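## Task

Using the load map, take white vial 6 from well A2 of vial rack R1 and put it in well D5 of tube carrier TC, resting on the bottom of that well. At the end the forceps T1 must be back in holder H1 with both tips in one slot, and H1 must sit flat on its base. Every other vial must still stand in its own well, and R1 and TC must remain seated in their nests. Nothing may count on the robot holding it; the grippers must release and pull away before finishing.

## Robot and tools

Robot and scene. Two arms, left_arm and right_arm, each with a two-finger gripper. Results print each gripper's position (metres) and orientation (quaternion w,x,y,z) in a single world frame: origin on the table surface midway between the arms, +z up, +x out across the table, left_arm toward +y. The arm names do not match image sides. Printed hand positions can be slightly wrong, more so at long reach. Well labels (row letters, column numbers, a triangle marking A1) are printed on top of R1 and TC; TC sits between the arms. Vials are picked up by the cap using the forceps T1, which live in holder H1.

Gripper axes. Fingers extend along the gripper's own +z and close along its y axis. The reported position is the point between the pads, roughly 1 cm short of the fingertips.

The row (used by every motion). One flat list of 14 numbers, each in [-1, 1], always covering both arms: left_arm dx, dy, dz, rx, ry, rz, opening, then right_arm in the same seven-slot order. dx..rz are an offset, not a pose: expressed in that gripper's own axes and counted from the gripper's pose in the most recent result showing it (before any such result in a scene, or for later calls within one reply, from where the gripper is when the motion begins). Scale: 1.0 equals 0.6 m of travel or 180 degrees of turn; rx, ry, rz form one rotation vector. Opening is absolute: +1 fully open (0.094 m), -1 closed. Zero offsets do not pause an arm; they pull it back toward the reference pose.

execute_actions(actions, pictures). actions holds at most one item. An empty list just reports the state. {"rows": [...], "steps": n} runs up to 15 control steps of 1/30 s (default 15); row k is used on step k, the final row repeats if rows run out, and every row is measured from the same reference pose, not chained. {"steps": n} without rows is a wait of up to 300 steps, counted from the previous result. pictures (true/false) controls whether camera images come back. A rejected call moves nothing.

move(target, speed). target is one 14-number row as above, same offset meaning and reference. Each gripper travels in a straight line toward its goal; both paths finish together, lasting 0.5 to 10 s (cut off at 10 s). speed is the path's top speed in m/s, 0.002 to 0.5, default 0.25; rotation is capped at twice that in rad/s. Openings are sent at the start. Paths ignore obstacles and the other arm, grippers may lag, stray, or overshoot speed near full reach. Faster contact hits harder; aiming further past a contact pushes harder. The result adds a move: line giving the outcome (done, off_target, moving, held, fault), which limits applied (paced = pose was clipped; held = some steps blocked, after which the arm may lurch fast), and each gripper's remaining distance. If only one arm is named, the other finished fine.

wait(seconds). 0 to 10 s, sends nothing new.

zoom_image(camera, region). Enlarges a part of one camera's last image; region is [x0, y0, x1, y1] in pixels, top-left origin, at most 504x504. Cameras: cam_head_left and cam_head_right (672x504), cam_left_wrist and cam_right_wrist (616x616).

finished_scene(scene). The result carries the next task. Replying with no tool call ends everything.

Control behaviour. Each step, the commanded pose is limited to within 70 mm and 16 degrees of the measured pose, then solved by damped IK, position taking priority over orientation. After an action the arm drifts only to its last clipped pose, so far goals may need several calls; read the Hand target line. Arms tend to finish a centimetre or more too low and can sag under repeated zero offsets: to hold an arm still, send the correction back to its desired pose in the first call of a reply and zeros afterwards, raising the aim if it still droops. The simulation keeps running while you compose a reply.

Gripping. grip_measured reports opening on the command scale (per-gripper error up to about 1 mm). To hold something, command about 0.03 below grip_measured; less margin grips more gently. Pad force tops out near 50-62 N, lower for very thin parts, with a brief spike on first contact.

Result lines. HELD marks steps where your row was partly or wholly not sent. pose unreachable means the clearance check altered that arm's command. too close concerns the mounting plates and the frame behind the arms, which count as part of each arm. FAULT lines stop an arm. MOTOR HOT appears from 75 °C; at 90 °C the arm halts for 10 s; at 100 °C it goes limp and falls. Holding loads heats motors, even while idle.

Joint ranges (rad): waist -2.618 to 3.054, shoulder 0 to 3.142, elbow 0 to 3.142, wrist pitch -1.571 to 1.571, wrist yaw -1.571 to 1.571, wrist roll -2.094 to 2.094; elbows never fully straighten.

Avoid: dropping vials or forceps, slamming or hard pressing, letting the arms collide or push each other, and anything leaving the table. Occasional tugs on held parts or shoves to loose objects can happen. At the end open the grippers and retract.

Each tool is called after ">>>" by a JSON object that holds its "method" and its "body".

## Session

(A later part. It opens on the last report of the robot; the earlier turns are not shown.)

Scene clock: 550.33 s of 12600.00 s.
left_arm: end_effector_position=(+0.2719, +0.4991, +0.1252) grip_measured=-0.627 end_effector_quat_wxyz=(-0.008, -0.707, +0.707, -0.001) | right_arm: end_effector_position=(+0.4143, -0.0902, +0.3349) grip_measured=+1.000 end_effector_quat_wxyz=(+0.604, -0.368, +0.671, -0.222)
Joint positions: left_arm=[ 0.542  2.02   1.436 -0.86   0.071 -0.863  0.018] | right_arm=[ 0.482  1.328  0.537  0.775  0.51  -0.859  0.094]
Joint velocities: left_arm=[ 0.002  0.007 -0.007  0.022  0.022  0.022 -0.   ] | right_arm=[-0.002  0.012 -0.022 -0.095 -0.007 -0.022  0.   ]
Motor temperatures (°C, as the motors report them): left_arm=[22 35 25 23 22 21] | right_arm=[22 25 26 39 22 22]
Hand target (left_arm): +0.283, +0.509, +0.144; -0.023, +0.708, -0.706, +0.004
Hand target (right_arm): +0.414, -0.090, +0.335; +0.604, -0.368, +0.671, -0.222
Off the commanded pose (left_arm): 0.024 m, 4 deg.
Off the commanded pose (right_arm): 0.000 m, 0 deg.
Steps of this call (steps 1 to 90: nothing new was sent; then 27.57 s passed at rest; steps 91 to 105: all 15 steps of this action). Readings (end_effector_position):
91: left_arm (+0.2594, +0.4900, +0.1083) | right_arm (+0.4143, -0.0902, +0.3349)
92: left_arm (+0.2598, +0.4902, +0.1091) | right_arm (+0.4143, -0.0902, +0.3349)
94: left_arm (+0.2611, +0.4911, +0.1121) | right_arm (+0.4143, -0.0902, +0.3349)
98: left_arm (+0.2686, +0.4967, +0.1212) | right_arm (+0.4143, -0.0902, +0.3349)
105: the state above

>>> {"method": "execute_actions", "body": {"actions": [{"rows": [[-0.0162,0.0133,0,0,0,0,-0.625,0,0,0,0,0,0,1],[-0.0162,0.0133,0,0,0,0,-0.625,0,0,0,0,0,0,1],[-0.01017,0.00836,0,0,0,0,-0.625,0,0,0,0,0,0,1]], "steps": 15}], "pictures": false}}

Scene clock: 637.07 s of 12600.00 s.
left_arm: end_effector_position=(+0.2689, +0.5028, +0.1255) grip_measured=-0.627 end_effector_quat_wxyz=(-0.008, -0.707, +0.707, -0.001) | right_arm: end_effector_position=(+0.4143, -0.0902, +0.3349) grip_measured=+1.000 end_effector_quat_wxyz=(+0.604, -0.368, +0.671, -0.222)
Joint positions: left_arm=[ 0.555  2.02   1.436 -0.86   0.073 -0.851  0.018] | right_arm=[ 0.482  1.328  0.537  0.775  0.51  -0.859  0.094]
Joint velocities: left_arm=[-0.007 -0.002 -0.002 -0.066 -0.051  0.007  0.   ] | right_arm=[ 0.012  0.007 -0.012 -0.007  0.066 -0.022  0.   ]
Motor temperatures (°C, as the motors report them): left_arm=[22 35 25 23 22 21] | right_arm=[22 25 26 39 22 22]
Hand target (left_arm): +0.267, +0.505, +0.125; +0.008, +0.707, -0.707, +0.001
Hand target (right_arm): +0.414, -0.090, +0.335; +0.604, -0.368, +0.671, -0.222
Off the commanded pose (left_arm): 0.003 m, 0 deg.
Off the commanded pose (right_arm): 0.000 m, 0 deg.
Steps of this call (steps 1 to 90: nothing new was sent; then 83.23 s passed at rest; steps 91 to 105: all 15 steps of this action). Readings (end_effector_position):
91: left_arm (+0.2716, +0.4995, +0.1252) | right_arm (+0.4143, -0.0902, +0.3349)
92: left_arm (+0.2710, +0.5002, +0.1253) | right_arm (+0.4143, -0.0902, +0.3349)
94: left_arm (+0.2694, +0.5022, +0.1255) | right_arm (+0.4143, -0.0902, +0.3349)
98: left_arm (+0.2689, +0.5028, +0.1255) | right_arm (+0.4143, -0.0902, +0.3349)
105: the state above

>>> {"method": "move", "body": {"target": [-0.00807, -0.00935, 0.04255, 0.0010, -0.00084, 0, -0.625, 0, 0, 0, 0, 0, 0, 1], "speed": 0.03}}

>>> {"method": "zoom_image", "body": {"camera": "cam_left_wrist", "region": [250, 290, 410, 450]}}

>>> {"method": "zoom_image", "body": {"camera": "cam_head_right", "region": [120, 160, 200, 240]}}

Scene clock: 667.27 s of 12600.00 s.
left_arm: end_effector_position=(+0.2714, +0.5071, +0.1021) grip_measured=-0.627 end_effector_quat_wxyz=(-0.010, -0.707, +0.707, -0.001) | right_arm: end_effector_position=(+0.4143, -0.0902, +0.3349) grip_measured=+1.000 end_effector_quat_wxyz=(+0.604, -0.368, +0.671, -0.222)
Joint positions: left_arm=[ 0.555  2.083  1.436 -0.8    0.073 -0.851  0.018] | right_arm=[ 0.482  1.328  0.537  0.775  0.51  -0.859  0.094]
Joint velocities: left_arm=[-0.007  0.002  0.007  0.037  0.022 -0.007 -0.001] | right_arm=[ 0.012 -0.027 -0.017 -0.022  0.051 -0.007  0.   ]
Motor temperatures (°C, as the motors report them): left_arm=[22 34 24 23 22 21] | right_arm=[22 26 26 39 22 22]
Hand target (left_arm): +0.274, +0.507, +0.100; +0.006, +0.707, -0.707, +0.002
Hand target (right_arm): +0.414, -0.090, +0.335; +0.604, -0.368, +0.671, -0.222
Off the commanded pose (left_arm): 0.004 m, 0 deg.
Off the commanded pose (right_arm): 0.000 m, 0 deg.
After step 90, 26.03 s passed at rest.
move: done

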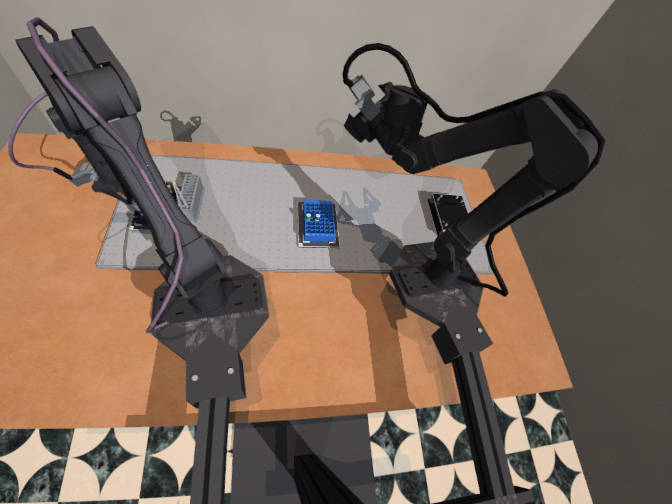

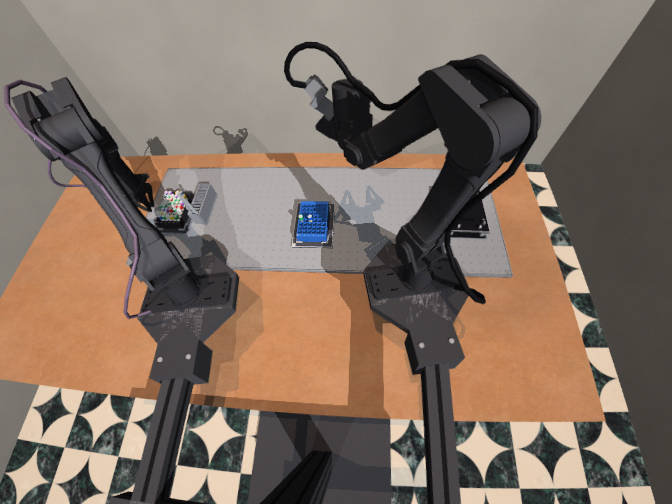

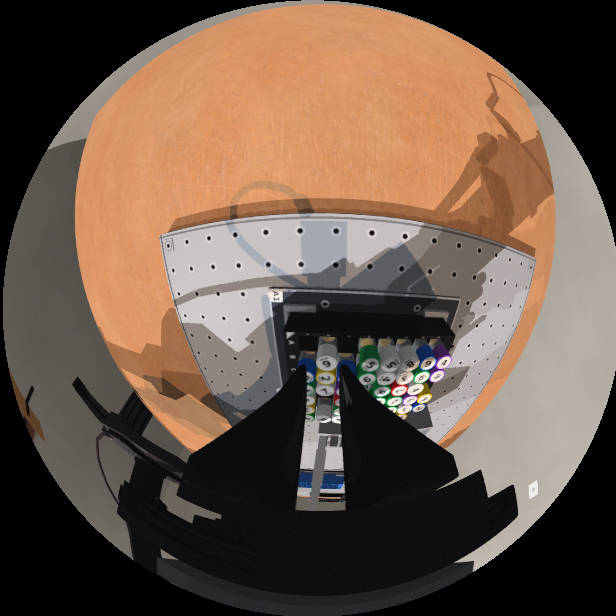

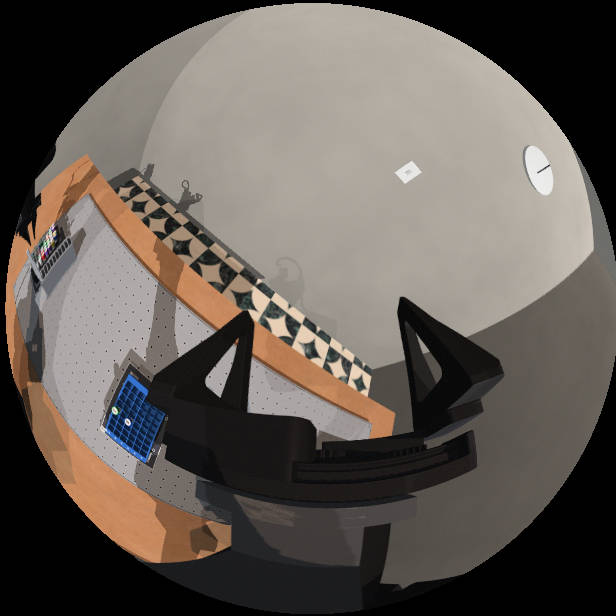

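Region (250, 290, 410, 450) of cam_left_wrist's 616x616 image, scaled by 3.150, with more detail than that image has.

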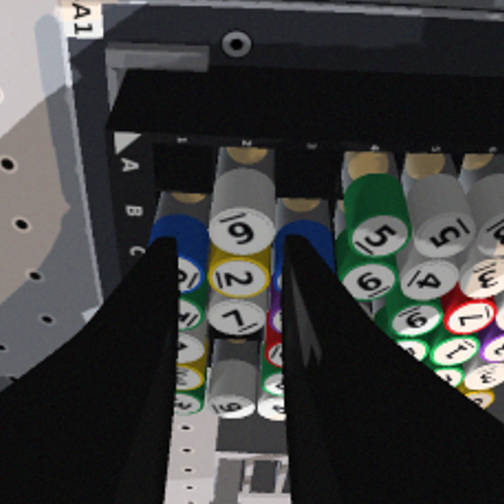

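Region (120, 160, 200, 240) of cam_head_right's 672x504 image, scaled by 6.300, with more detail than that image has.

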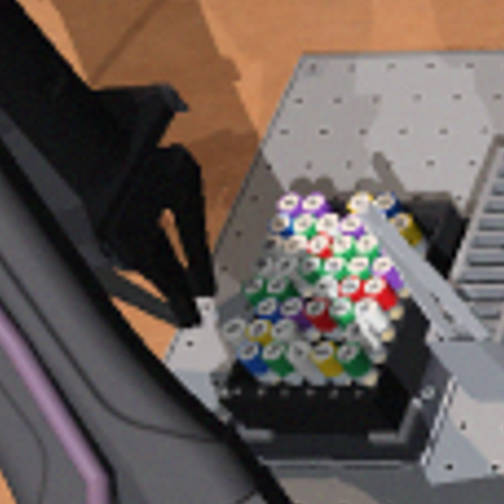

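>>> {"method": "execute_actions", "body": {"actions": [{"rows": [[0.0162,-0.0135,0,0,0,0,-0.625,0,0,0,0,0,0,1],[0.0070,-0.0059,0,0,0,0,-0.625,0,0,0,0,0,0,1]], "steps": 12}], "pictures": false}}

Scene clock: 741.10 s of 12600.00 s.
left_arm: end_effector_position=(+0.2737, +0.5048, +0.1019) grip_measured=-0.627 end_effector_quat_wxyz=(-0.009, -0.706, +0.708, -0.002) | right_arm: end_effector_position=(+0.4143, -0.0902, +0.3349) grip_measured=+1.000 end_effector_quat_wxyz=(+0.604, -0.368, +0.671, -0.222)
Joint positions: left_arm=[ 0.547  2.083  1.436 -0.799  0.072 -0.856  0.018] | right_arm=[ 0.482  1.328  0.537  0.775  0.51  -0.859  0.094]
Joint velocities: left_arm=[-0.022 -0.012 -0.002 -0.022 -0.066  0.007  0.   ] | right_arm=[-0.002  0.007  0.007 -0.066 -0.007 -0.11   0.   ]
Motor temperatures (°C, as the motors report them): left_arm=[22 34 24 23 22 21] | right_arm=[22 26 26 40 22 22]
Hand target (left_arm): +0.275, +0.503, +0.102; +0.010, +0.707, -0.707, +0.002
Hand target (right_arm): +0.414, -0.090, +0.335; +0.604, -0.368, +0.671, -0.222
Off the commanded pose (left_arm): 0.002 m, 0 deg.
Off the commanded pose (right_arm): 0.000 m, 0 deg.
Steps of this call (steps 1 to 90: nothing new was sent; then 70.43 s passed at rest; steps 91 to 102: all 12 steps of this action). Readings (end_effector_position):
91: left_arm (+0.2721, +0.5068, +0.1020) | right_arm (+0.4143, -0.0902, +0.3349)
92: left_arm (+0.2726, +0.5062, +0.1020) | right_arm (+0.4143, -0.0902, +0.3349)
94: left_arm (+0.2736, +0.5050, +0.1019) | right_arm (+0.4143, -0.0902, +0.3349)
98: left_arm (+0.2737, +0.5048, +0.1019) | right_arm (+0.4143, -0.0902, +0.3349)
102: the state above

>>> {"method": "execute_actions", "body": {"actions": [{"rows": [[-0.00365,-0.00417,0.0247,0,0,0,-0.625,0,0,0,0,0,0,1],[-0.00365,-0.00417,0.0247,0,0,0,-0.625,0,0,0,0,0,0,1],[-0.0026,-0.0030,0.0167,0,0,0,-0.625,0,0,0,0,0,0,1]], "steps": 15}]}}

>>> {"method": "zoom_image", "body": {"camera": "cam_left_wrist", "region": [250, 290, 410, 450]}}

>>> {"method": "zoom_image", "body": {"camera": "cam_head_right", "region": [120, 160, 200, 240]}}

Scene clock: 758.53 s of 12600.00 s.
left_arm: end_effector_position=(+0.2722, +0.5045, +0.0916) grip_measured=-0.627 end_effector_quat_wxyz=(-0.016, -0.706, +0.708, -0.001) | right_arm: end_effector_position=(+0.4143, -0.0902, +0.3349) grip_measured=+1.000 end_effector_quat_wxyz=(+0.604, -0.368, +0.671, -0.222)
Joint positions: left_arm=[ 0.547  2.11   1.436 -0.785  0.072 -0.857  0.018] | right_arm=[ 0.482  1.328  0.537  0.775  0.51  -0.859  0.094]
Joint velocities: left_arm=[-0.002 -0.017  0.002  0.022 -0.037 -0.007  0.001] | right_arm=[-0.012 -0.002  0.002 -0.066  0.007  0.007  0.   ]
Motor temperatures (°C, as the motors report them): left_arm=[22 34 24 23 22 21] | right_arm=[22 26 26 40 22 22]
Hand target (left_arm): +0.275, +0.506, +0.092; +0.009, +0.706, -0.708, +0.002
Hand target (right_arm): +0.414, -0.090, +0.335; +0.604, -0.368, +0.671, -0.222
Off the commanded pose (left_arm): 0.004 m, 1 deg.
Off the commanded pose (right_arm): 0.000 m, 0 deg.
Steps of this call (steps 1 to 90: nothing new was sent; then 13.93 s passed at rest; steps 91 to 105: all 15 steps of this action). Readings (end_effector_position):
91: left_arm (+0.2736, +0.5048, +0.1009) | right_arm (+0.4143, -0.0902, +0.3349)
92: left_arm (+0.2742, +0.5055, +0.0994) | right_arm (+0.4143, -0.0902, +0.3349)
94: left_arm (+0.2735, +0.5053, +0.0953) | right_arm (+0.4143, -0.0902, +0.3349)
98: left_arm (+0.2720, +0.5043, +0.0916) | right_arm (+0.4143, -0.0902, +0.3349)
105: the state above

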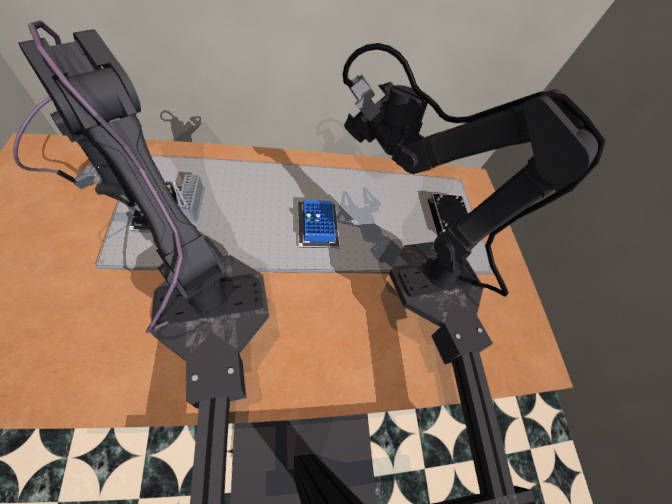

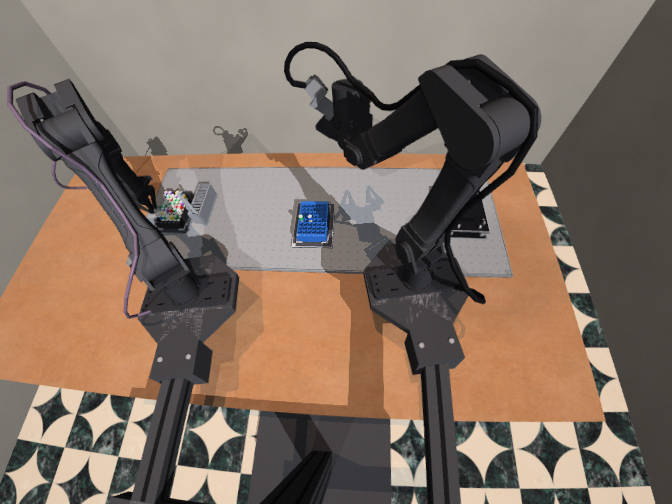

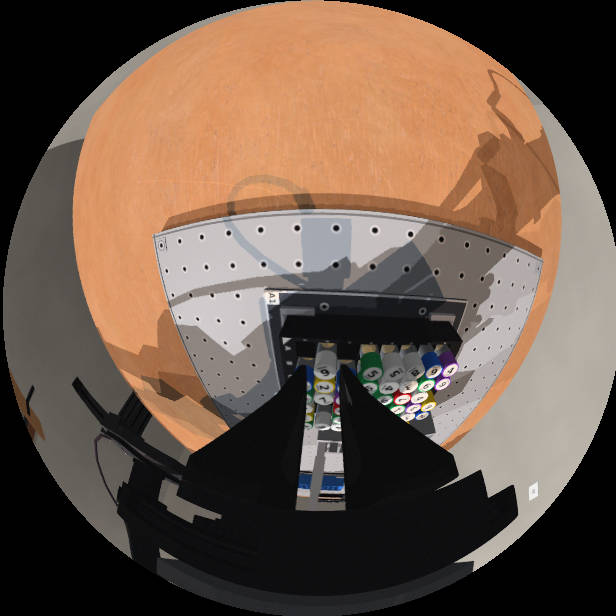

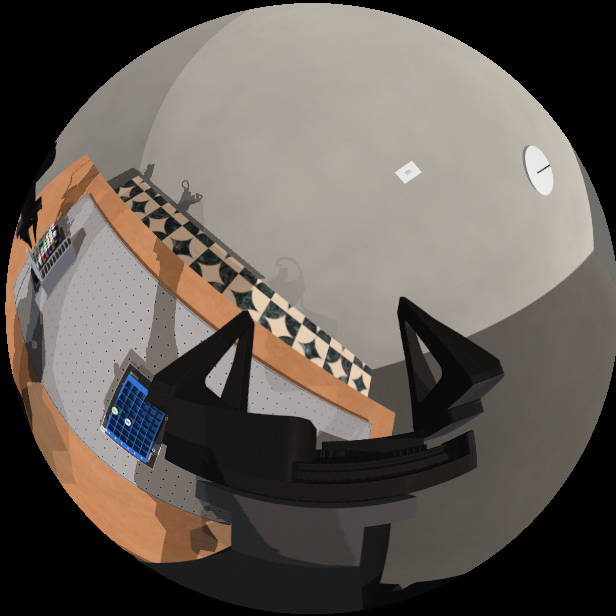

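Region (250, 290, 410, 450) of cam_left_wrist's 616x616 image, scaled by 3.150, with more detail than that image has.

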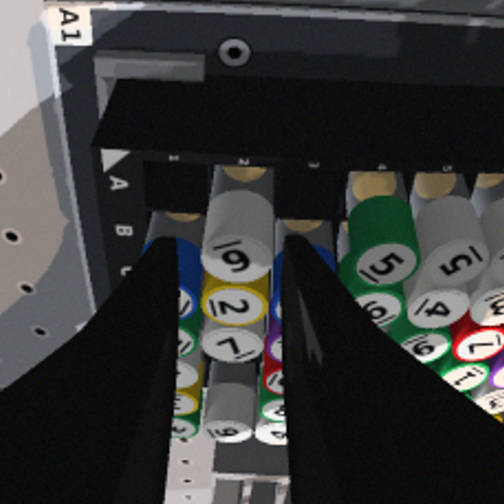

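Region (120, 160, 200, 240) of cam_head_right's 672x504 image, scaled by 6.300, with more detail than that image has.

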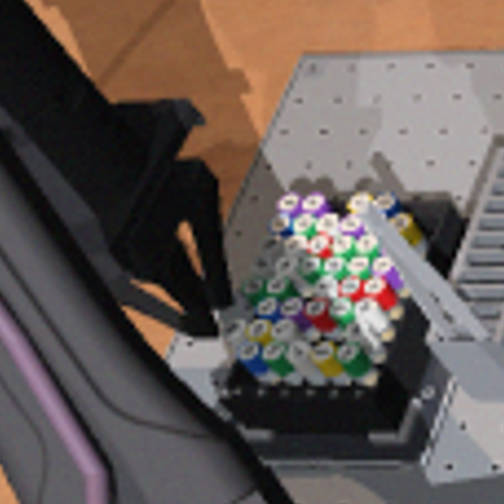

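>>> {"method": "execute_actions", "body": {"actions": [{"rows": [[-0.00475,-0.0055,0.02447,0.00122,-0.00102,0,-0.625,0,0,0,0,0,0,1],[-0.0046,-0.00545,0.01088,0.00281,-0.00234,0,-0.625,0,0,0,0,0,0,1]], "steps": 15}]}}

>>> {"method": "zoom_image", "body": {"camera": "cam_left_wrist", "region": [250, 290, 410, 450]}}

>>> {"method": "zoom_image", "body": {"camera": "cam_head_right", "region": [120, 160, 200, 240]}}

Scene clock: 793.57 s of 12600.00 s.
left_arm: end_effector_position=(+0.2727, +0.5054, +0.0862) grip_measured=-0.627 end_effector_quat_wxyz=(-0.016, -0.706, +0.708, -0.001) | right_arm: end_effector_position=(+0.4143, -0.0902, +0.3349) grip_measured=+1.000 end_effector_quat_wxyz=(+0.604, -0.368, +0.671, -0.222)
Joint positions: left_arm=[ 0.547  2.125  1.436 -0.77   0.072 -0.857  0.018] | right_arm=[ 0.482  1.328  0.537  0.775  0.51  -0.859  0.094]
Joint velocities: left_arm=[ 0.002 -0.007 -0.002 -0.022 -0.007 -0.037  0.   ] | right_arm=[ 0.002  0.002  0.007  0.007  0.007 -0.022  0.   ]
Motor temperatures (°C, as the motors report them): left_arm=[22 34 24 23 22 21] | right_arm=[22 26 26 40 22 22]
Hand target (left_arm): +0.275, +0.507, +0.085; +0.010, +0.706, -0.708, +0.002
Hand target (right_arm): +0.414, -0.090, +0.335; +0.604, -0.368, +0.671, -0.222
Off the commanded pose (left_arm): 0.003 m, 1 deg.
Off the commanded pose (right_arm): 0.000 m, 0 deg.
Steps of this call (steps 1 to 90: nothing new was sent; then 31.53 s passed at rest; steps 91 to 105: all 15 steps of this action). Readings (end_effector_position):
91: left_arm (+0.2722, +0.5046, +0.0908) | right_arm (+0.4143, -0.0902, +0.3349)
92: left_arm (+0.2730, +0.5053, +0.0899) | right_arm (+0.4143, -0.0902, +0.3349)
94: left_arm (+0.2725, +0.5051, +0.0875) | right_arm (+0.4143, -0.0902, +0.3349)
98: left_arm (+0.2723, +0.5050, +0.0862) | right_arm (+0.4143, -0.0902, +0.3349)
105: the state above

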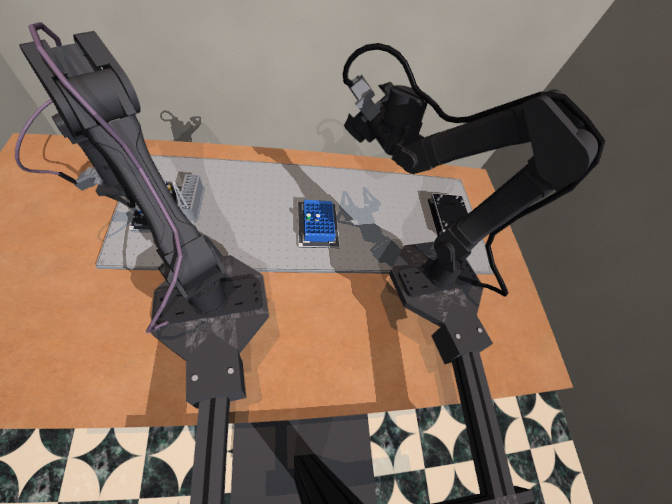

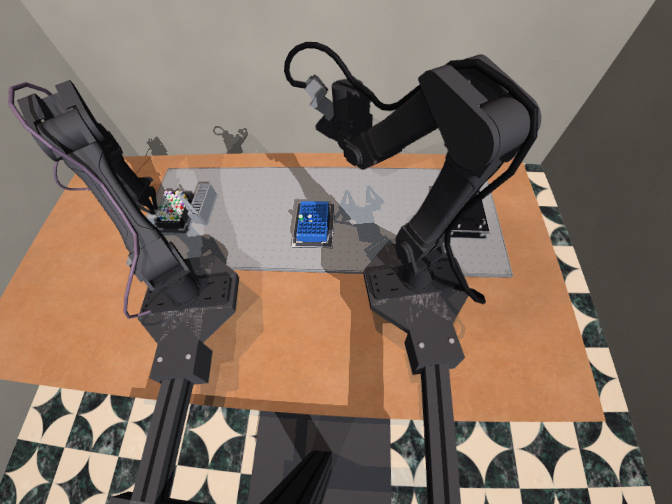

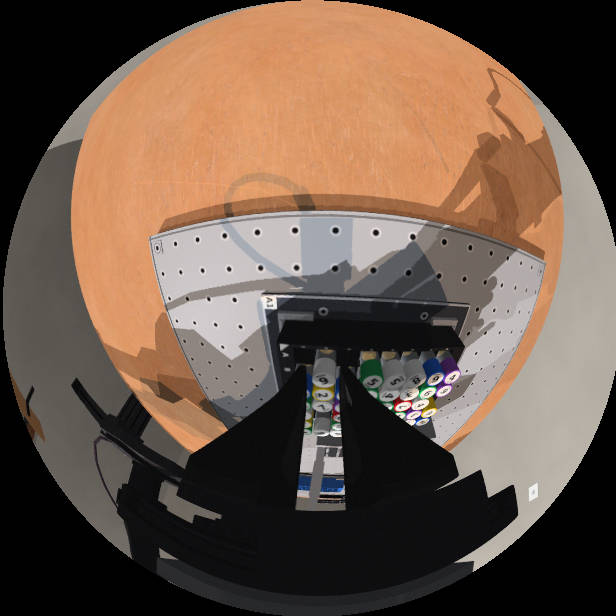

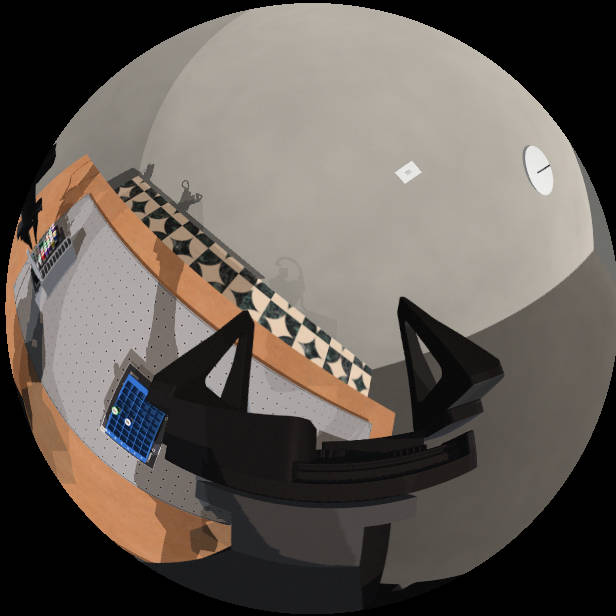

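Region (250, 290, 410, 450) of cam_left_wrist's 616x616 image, scaled by 3.150, with more detail than that image has.

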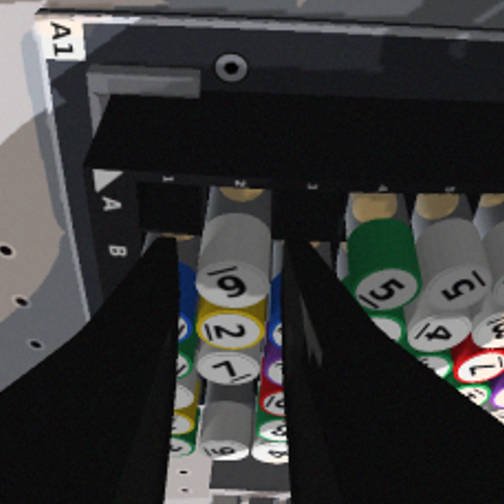

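Region (120, 160, 200, 240) of cam_head_right's 672x504 image, scaled by 6.300, with more detail than that image has.

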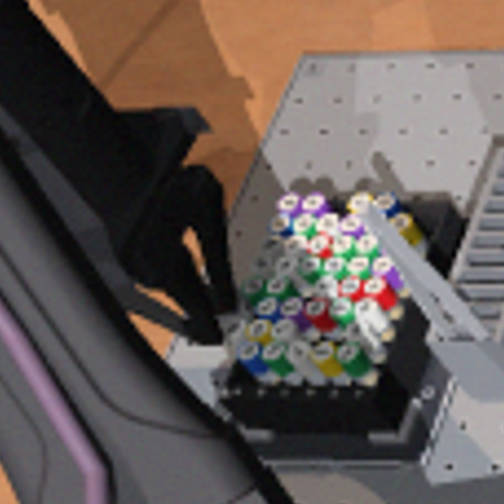

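>>> {"method": "execute_actions", "body": {"actions": [{"rows": [[-0.00315,-0.0036,0.02453,0,0,0,-0.625,0,0,0,0,0,0,1],[-0.00328,-0.00387,0.01095,0.00171,-0.00142,0,-0.625,0,0,0,0,0,0,1]], "steps": 15}]}}

>>> {"method": "zoom_image", "body": {"camera": "cam_left_wrist", "region": [250, 290, 410, 450]}}

>>> {"method": "zoom_image", "body": {"camera": "cam_head_right", "region": [120, 160, 200, 240]}}

Scene clock: 815.60 s of 12600.00 s.
left_arm: end_effector_position=(+0.2723, +0.5056, +0.0806) grip_measured=-0.627 end_effector_quat_wxyz=(-0.018, -0.706, +0.708, -0.001) | right_arm: end_effector_position=(+0.4143, -0.0902, +0.3349) grip_measured=+1.000 end_effector_quat_wxyz=(+0.604, -0.368, +0.671, -0.222)
Joint positions: left_arm=[ 0.547  2.14   1.436 -0.76   0.072 -0.857  0.018] | right_arm=[ 0.482  1.328  0.537  0.775  0.51  -0.859  0.094]
Joint velocities: left_arm=[-0.012  0.002  0.022 -0.037  0.022  0.007 -0.   ] | right_arm=[-0.002 -0.017 -0.007 -0.022 -0.051  0.022  0.   ]
Motor temperatures (°C, as the motors report them): left_arm=[22 34 24 23 22 21] | right_arm=[22 26 26 40 22 22]
Hand target (left_arm): +0.275, +0.507, +0.079; +0.013, +0.706, -0.708, +0.001
Hand target (right_arm): +0.414, -0.090, +0.335; +0.604, -0.368, +0.671, -0.222
Off the commanded pose (left_arm): 0.003 m, 1 deg.
Off the commanded pose (right_arm): 0.000 m, 0 deg.
Steps of this call (steps 1 to 90: nothing new was sent; then 18.53 s passed at rest; steps 91 to 105: all 15 steps of this action). Readings (end_effector_position):
91: left_arm (+0.2727, +0.5055, +0.0853) | right_arm (+0.4143, -0.0902, +0.3349)
92: left_arm (+0.2733, +0.5060, +0.0843) | right_arm (+0.4143, -0.0902, +0.3349)
94: left_arm (+0.2727, +0.5057, +0.0820) | right_arm (+0.4143, -0.0902, +0.3349)
98: left_arm (+0.2720, +0.5053, +0.0806) | right_arm (+0.4143, -0.0902, +0.3349)
105: the state above

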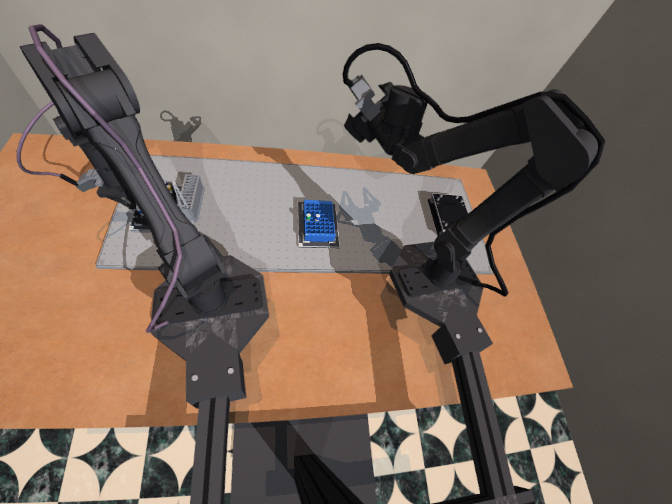

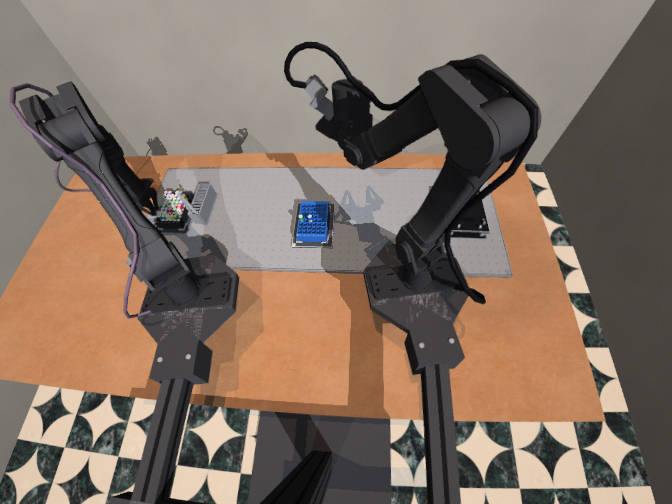

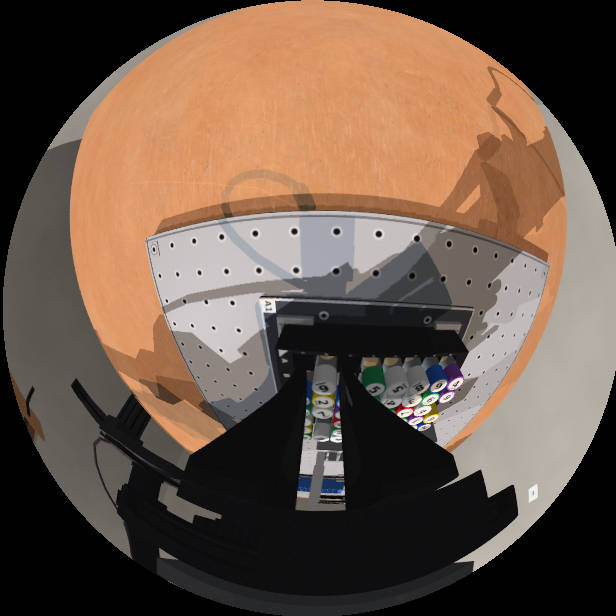

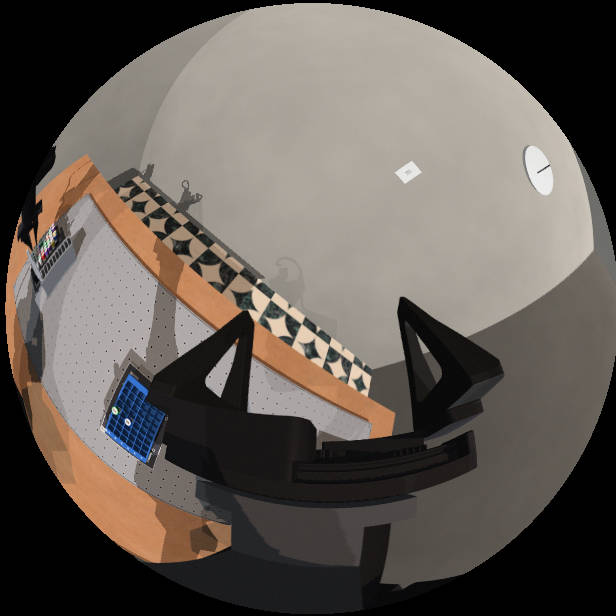

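Region (250, 290, 410, 450) of cam_left_wrist's 616x616 image, scaled by 3.150, with more detail than that image has.

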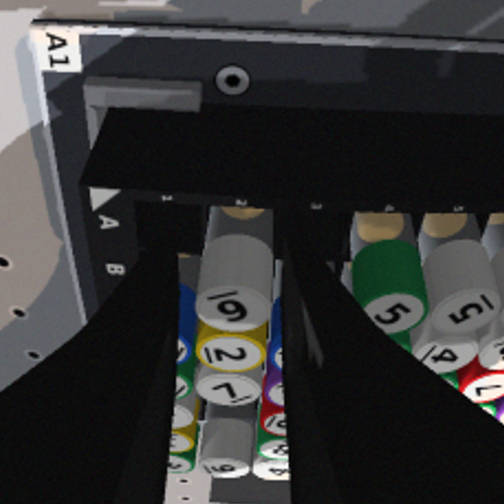

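Region (120, 160, 200, 240) of cam_head_right's 672x504 image, scaled by 6.300, with more detail than that image has.

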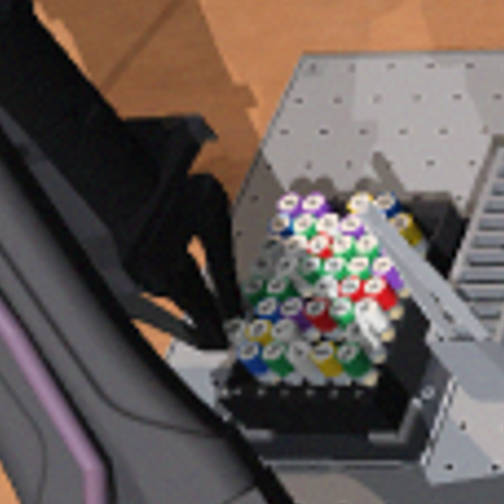

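>>> {"method": "execute_actions", "body": {"actions": [{"rows": [[0,0,0,0,0,0,-0.68,0,0,0,0,0,0,1],[0,0,0,0,0,0,-0.70,0,0,0,0,0,0,1],[0,0,0,0,0,0,-0.72,0,0,0,0,0,0,1],[0,0,0,0,0,0,-0.73,0,0,0,0,0,0,1],[0,0,0,0,0,0,-0.74,0,0,0,0,0,0,1],[0,0,0,0,0,0,-0.75,0,0,0,0,0,0,1],[0,0,0,0,0,0,-0.76,0,0,0,0,0,0,1],[0,0,0,0,0,0,-0.77,0,0,0,0,0,0,1],[0,0,0,0,0,0,-0.78,0,0,0,0,0,0,1]], "steps": 15}]}}

>>> {"method": "zoom_image", "body": {"camera": "cam_left_wrist", "region": [250, 290, 410, 450]}}

Scene clock: 830.50 s of 12600.00 s.
left_arm: end_effector_position=(+0.2724, +0.5056, +0.0806) grip_measured=-0.773 end_effector_quat_wxyz=(-0.018, -0.706, +0.708, -0.001) | right_arm: end_effector_position=(+0.4143, -0.0902, +0.3349) grip_measured=+1.000 end_effector_quat_wxyz=(+0.604, -0.368, +0.671, -0.222)
Joint positions: left_arm=[ 0.547  2.14   1.436 -0.759  0.072 -0.857  0.011] | right_arm=[ 0.482  1.328  0.537  0.775  0.51  -0.859  0.094]
Joint velocities: left_arm=[-0.002 -0.007 -0.012 -0.022 -0.051  0.051 -0.001] | right_arm=[ 0.002  0.012 -0.012  0.007  0.007 -0.066  0.   ]
Motor temperatures (°C, as the motors report them): left_arm=[22 34 24 23 22 21] | right_arm=[22 26 26 40 22 22]
Hand target (left_arm): +0.272, +0.506, +0.081; +0.018, +0.706, -0.708, +0.001
Hand target (right_arm): +0.414, -0.090, +0.335; +0.604, -0.368, +0.671, -0.222
Off the commanded pose (left_arm): 0.000 m, 0 deg.
Off the commanded pose (right_arm): 0.000 m, 0 deg.
Steps of this call (steps 1 to 90: nothing new was sent; then 11.40 s passed at rest; steps 91 to 105: all 15 steps of this action). Readings (end_effector_position):
91: left_arm (+0.2724, +0.5056, +0.0806) | right_arm (+0.4143, -0.0902, +0.3349)
92: left_arm (+0.2724, +0.5056, +0.0806) | right_arm (+0.4143, -0.0902, +0.3349)
94: left_arm (+0.2724, +0.5056, +0.0806) | right_arm (+0.4143, -0.0902, +0.3349)
98: left_arm (+0.2724, +0.5056, +0.0806) | right_arm (+0.4143, -0.0902, +0.3349)
105: the state above

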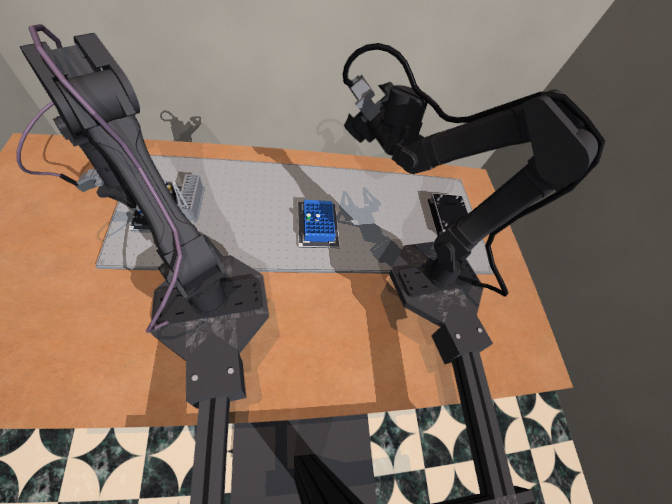

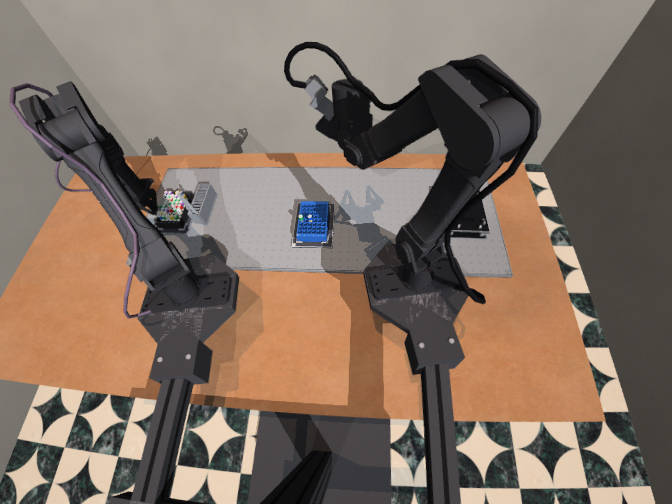

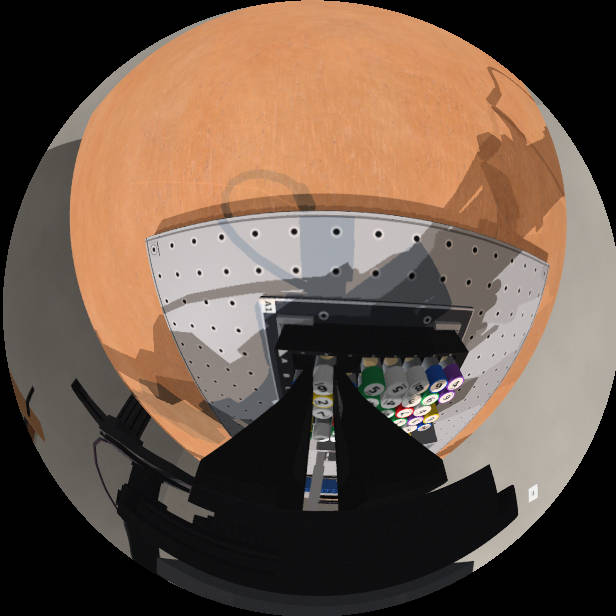

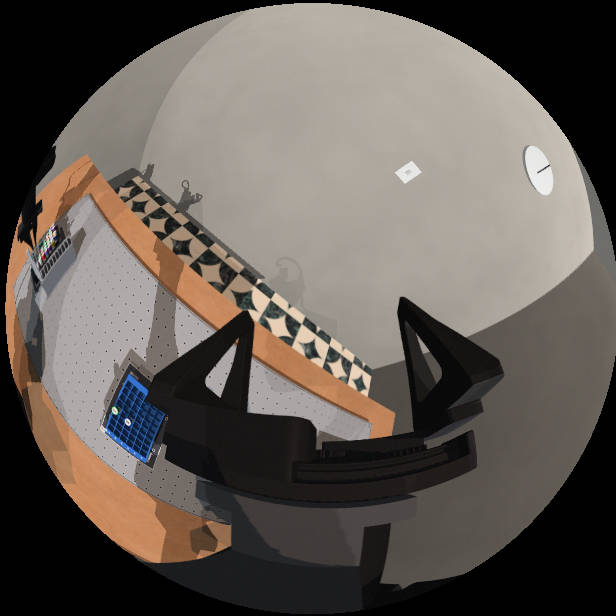

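Region (250, 290, 410, 450) of cam_left_wrist's 616x616 image, scaled by 3.150, with more detail than that image has.

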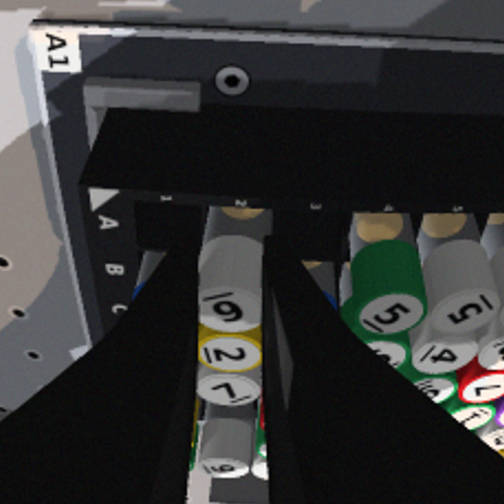

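>>> {"method": "execute_actions", "body": {"actions": [{"rows": [[0,0,0,0,0,0,-0.58,0,0,0,0,0,0,1]], "steps": 10}], "pictures": false}}

>>> {"method": "execute_actions", "body": {"actions": [{"rows": [[0.02378,-0.00402,0.02513,-0.00979,0.00813,0,-0.58,0,0,0,0,0,0,1],[0.01373,-0.00293,0.01352,-0.00526,0.00437,0,-0.58,0,0,0,0,0,0,1]], "steps": 15}]}}

>>> {"method": "zoom_image", "body": {"camera": "cam_left_wrist", "region": [250, 290, 410, 450]}}

>>> {"method": "zoom_image", "body": {"camera": "cam_head_right", "region": [120, 160, 200, 240]}}

Scene clock: 887.63 s of 12600.00 s.
left_arm: end_effector_position=(+0.2724, +0.5056, +0.0806) grip_measured=-0.582 end_effector_quat_wxyz=(-0.018, -0.706, +0.708, -0.001) | right_arm: end_effector_position=(+0.4143, -0.0902, +0.3349) grip_measured=+1.000 end_effector_quat_wxyz=(+0.604, -0.368, +0.671, -0.222)
Joint positions: left_arm=[ 0.547  2.14   1.436 -0.759  0.072 -0.857  0.02 ] | right_arm=[ 0.482  1.328  0.537  0.775  0.51  -0.859  0.094]
Joint velocities: left_arm=[-0.007 -0.002 -0.022 -0.081 -0.007  0.007  0.   ] | right_arm=[-0.017 -0.007  0.017 -0.007 -0.022 -0.037  0.   ]
Motor temperatures (°C, as the motors report them): left_arm=[22 34 24 23 22 21] | right_arm=[22 26 26 40 22 22]
Hand target (left_arm): +0.272, +0.506, +0.081; +0.018, +0.706, -0.708, +0.001
Hand target (right_arm): +0.414, -0.090, +0.335; +0.604, -0.368, +0.671, -0.222
Off the commanded pose (left_arm): 0.000 m, 0 deg.
Off the commanded pose (right_arm): 0.000 m, 0 deg.
Steps of this call (steps 1 to 90: nothing new was sent; then 53.80 s passed at rest; steps 91 to 100: all 10 steps of this action). Readings (end_effector_position):
91: left_arm (+0.2724, +0.5056, +0.0806) | right_arm (+0.4143, -0.0902, +0.3349)
92: left_arm (+0.2724, +0.5056, +0.0806) | right_arm (+0.4143, -0.0902, +0.3349)
94: left_arm (+0.2724, +0.5056, +0.0806) | right_arm (+0.4143, -0.0902, +0.3349)
98: left_arm (+0.2724, +0.5056, +0.0806) | right_arm (+0.4143, -0.0902, +0.3349)
100: the state above

Scene clock: 888.13 s of 12600.00 s.
left_arm: end_effector_position=(+0.2733, +0.5004, +0.0746) grip_measured=-0.582 end_effector_quat_wxyz=(-0.025, -0.706, +0.708, -0.000) | right_arm: end_effector_position=(+0.4143, -0.0902, +0.3349) grip_measured=+1.000 end_effector_quat_wxyz=(+0.604, -0.368, +0.671, -0.222)
Joint positions: left_arm=[ 0.534  2.155  1.436 -0.757  0.071 -0.866  0.02 ] | right_arm=[ 0.482  1.328  0.537  0.775  0.51  -0.859  0.094]
Joint velocities: left_arm=[ 0.007 -0.027 -0.007 -0.037  0.022  0.022  0.001] | right_arm=[-0.027 -0.002 -0.027  0.022  0.051 -0.022  0.   ]
Motor temperatures (°C, as the motors report them): left_arm=[22 34 24 23 22 21] | right_arm=[22 26 26 40 22 22]
Hand target (left_arm): +0.274, +0.497, +0.072; +0.029, +0.706, -0.707, +0.001
Hand target (right_arm): +0.414, -0.090, +0.335; +0.604, -0.368, +0.671, -0.222
Off the commanded pose (left_arm): 0.004 m, 0 deg.
Off the commanded pose (right_arm): 0.000 m, 0 deg.
Steps of this call (steps 1 to 15: all 15 steps of this action). Readings (end_effector_position):
1: left_arm (+0.2725, +0.5048, +0.0797) | right_arm (+0.4143, -0.0902, +0.3349)
2: left_arm (+0.2729, +0.5040, +0.0787) | right_arm (+0.4143, -0.0902, +0.3349)
4: left_arm (+0.2733, +0.5013, +0.0759) | right_arm (+0.4143, -0.0902, +0.3349)
8: left_arm (+0.2733, +0.5004, +0.0746) | right_arm (+0.4143, -0.0902, +0.3349)
15: the state above

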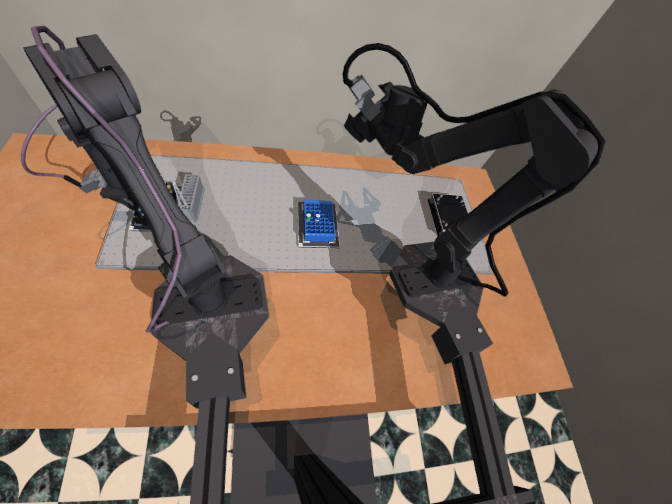

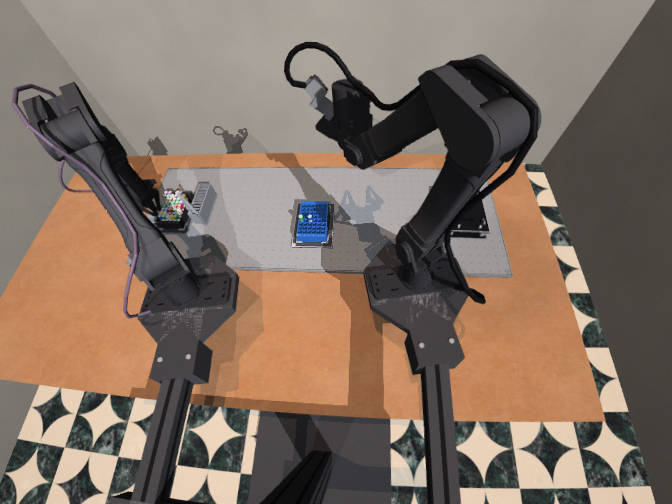

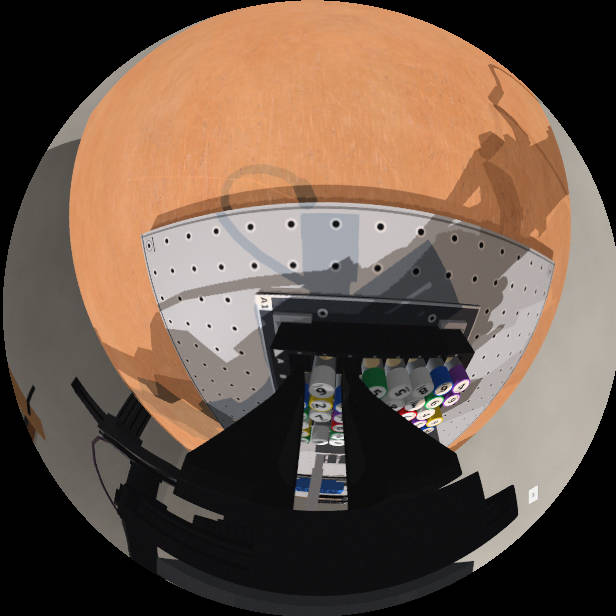

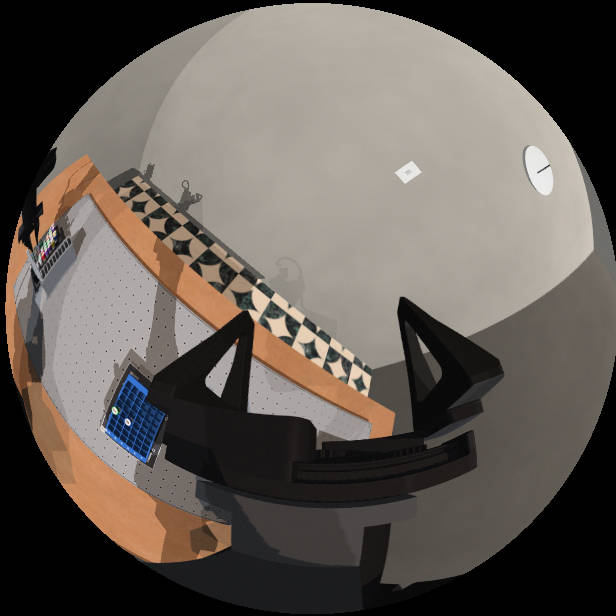

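Region (250, 290, 410, 450) of cam_left_wrist's 616x616 image, scaled by 3.150, with more detail than that image has.

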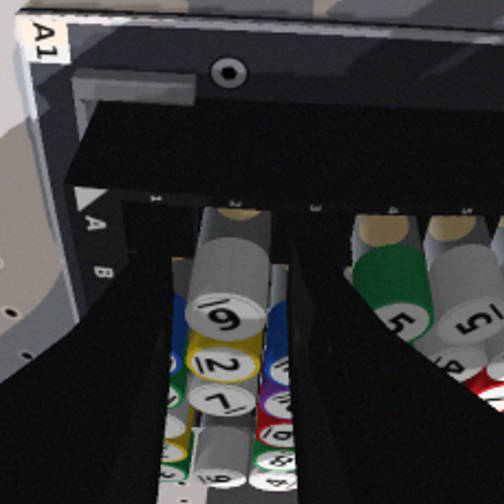

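Region (120, 160, 200, 240) of cam_head_right's 672x504 image, scaled by 6.300, with more detail than that image has.

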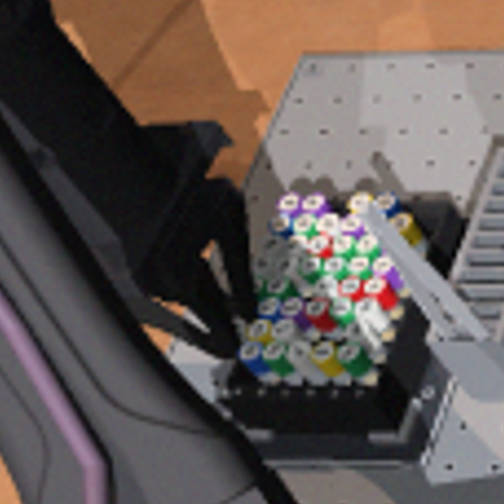

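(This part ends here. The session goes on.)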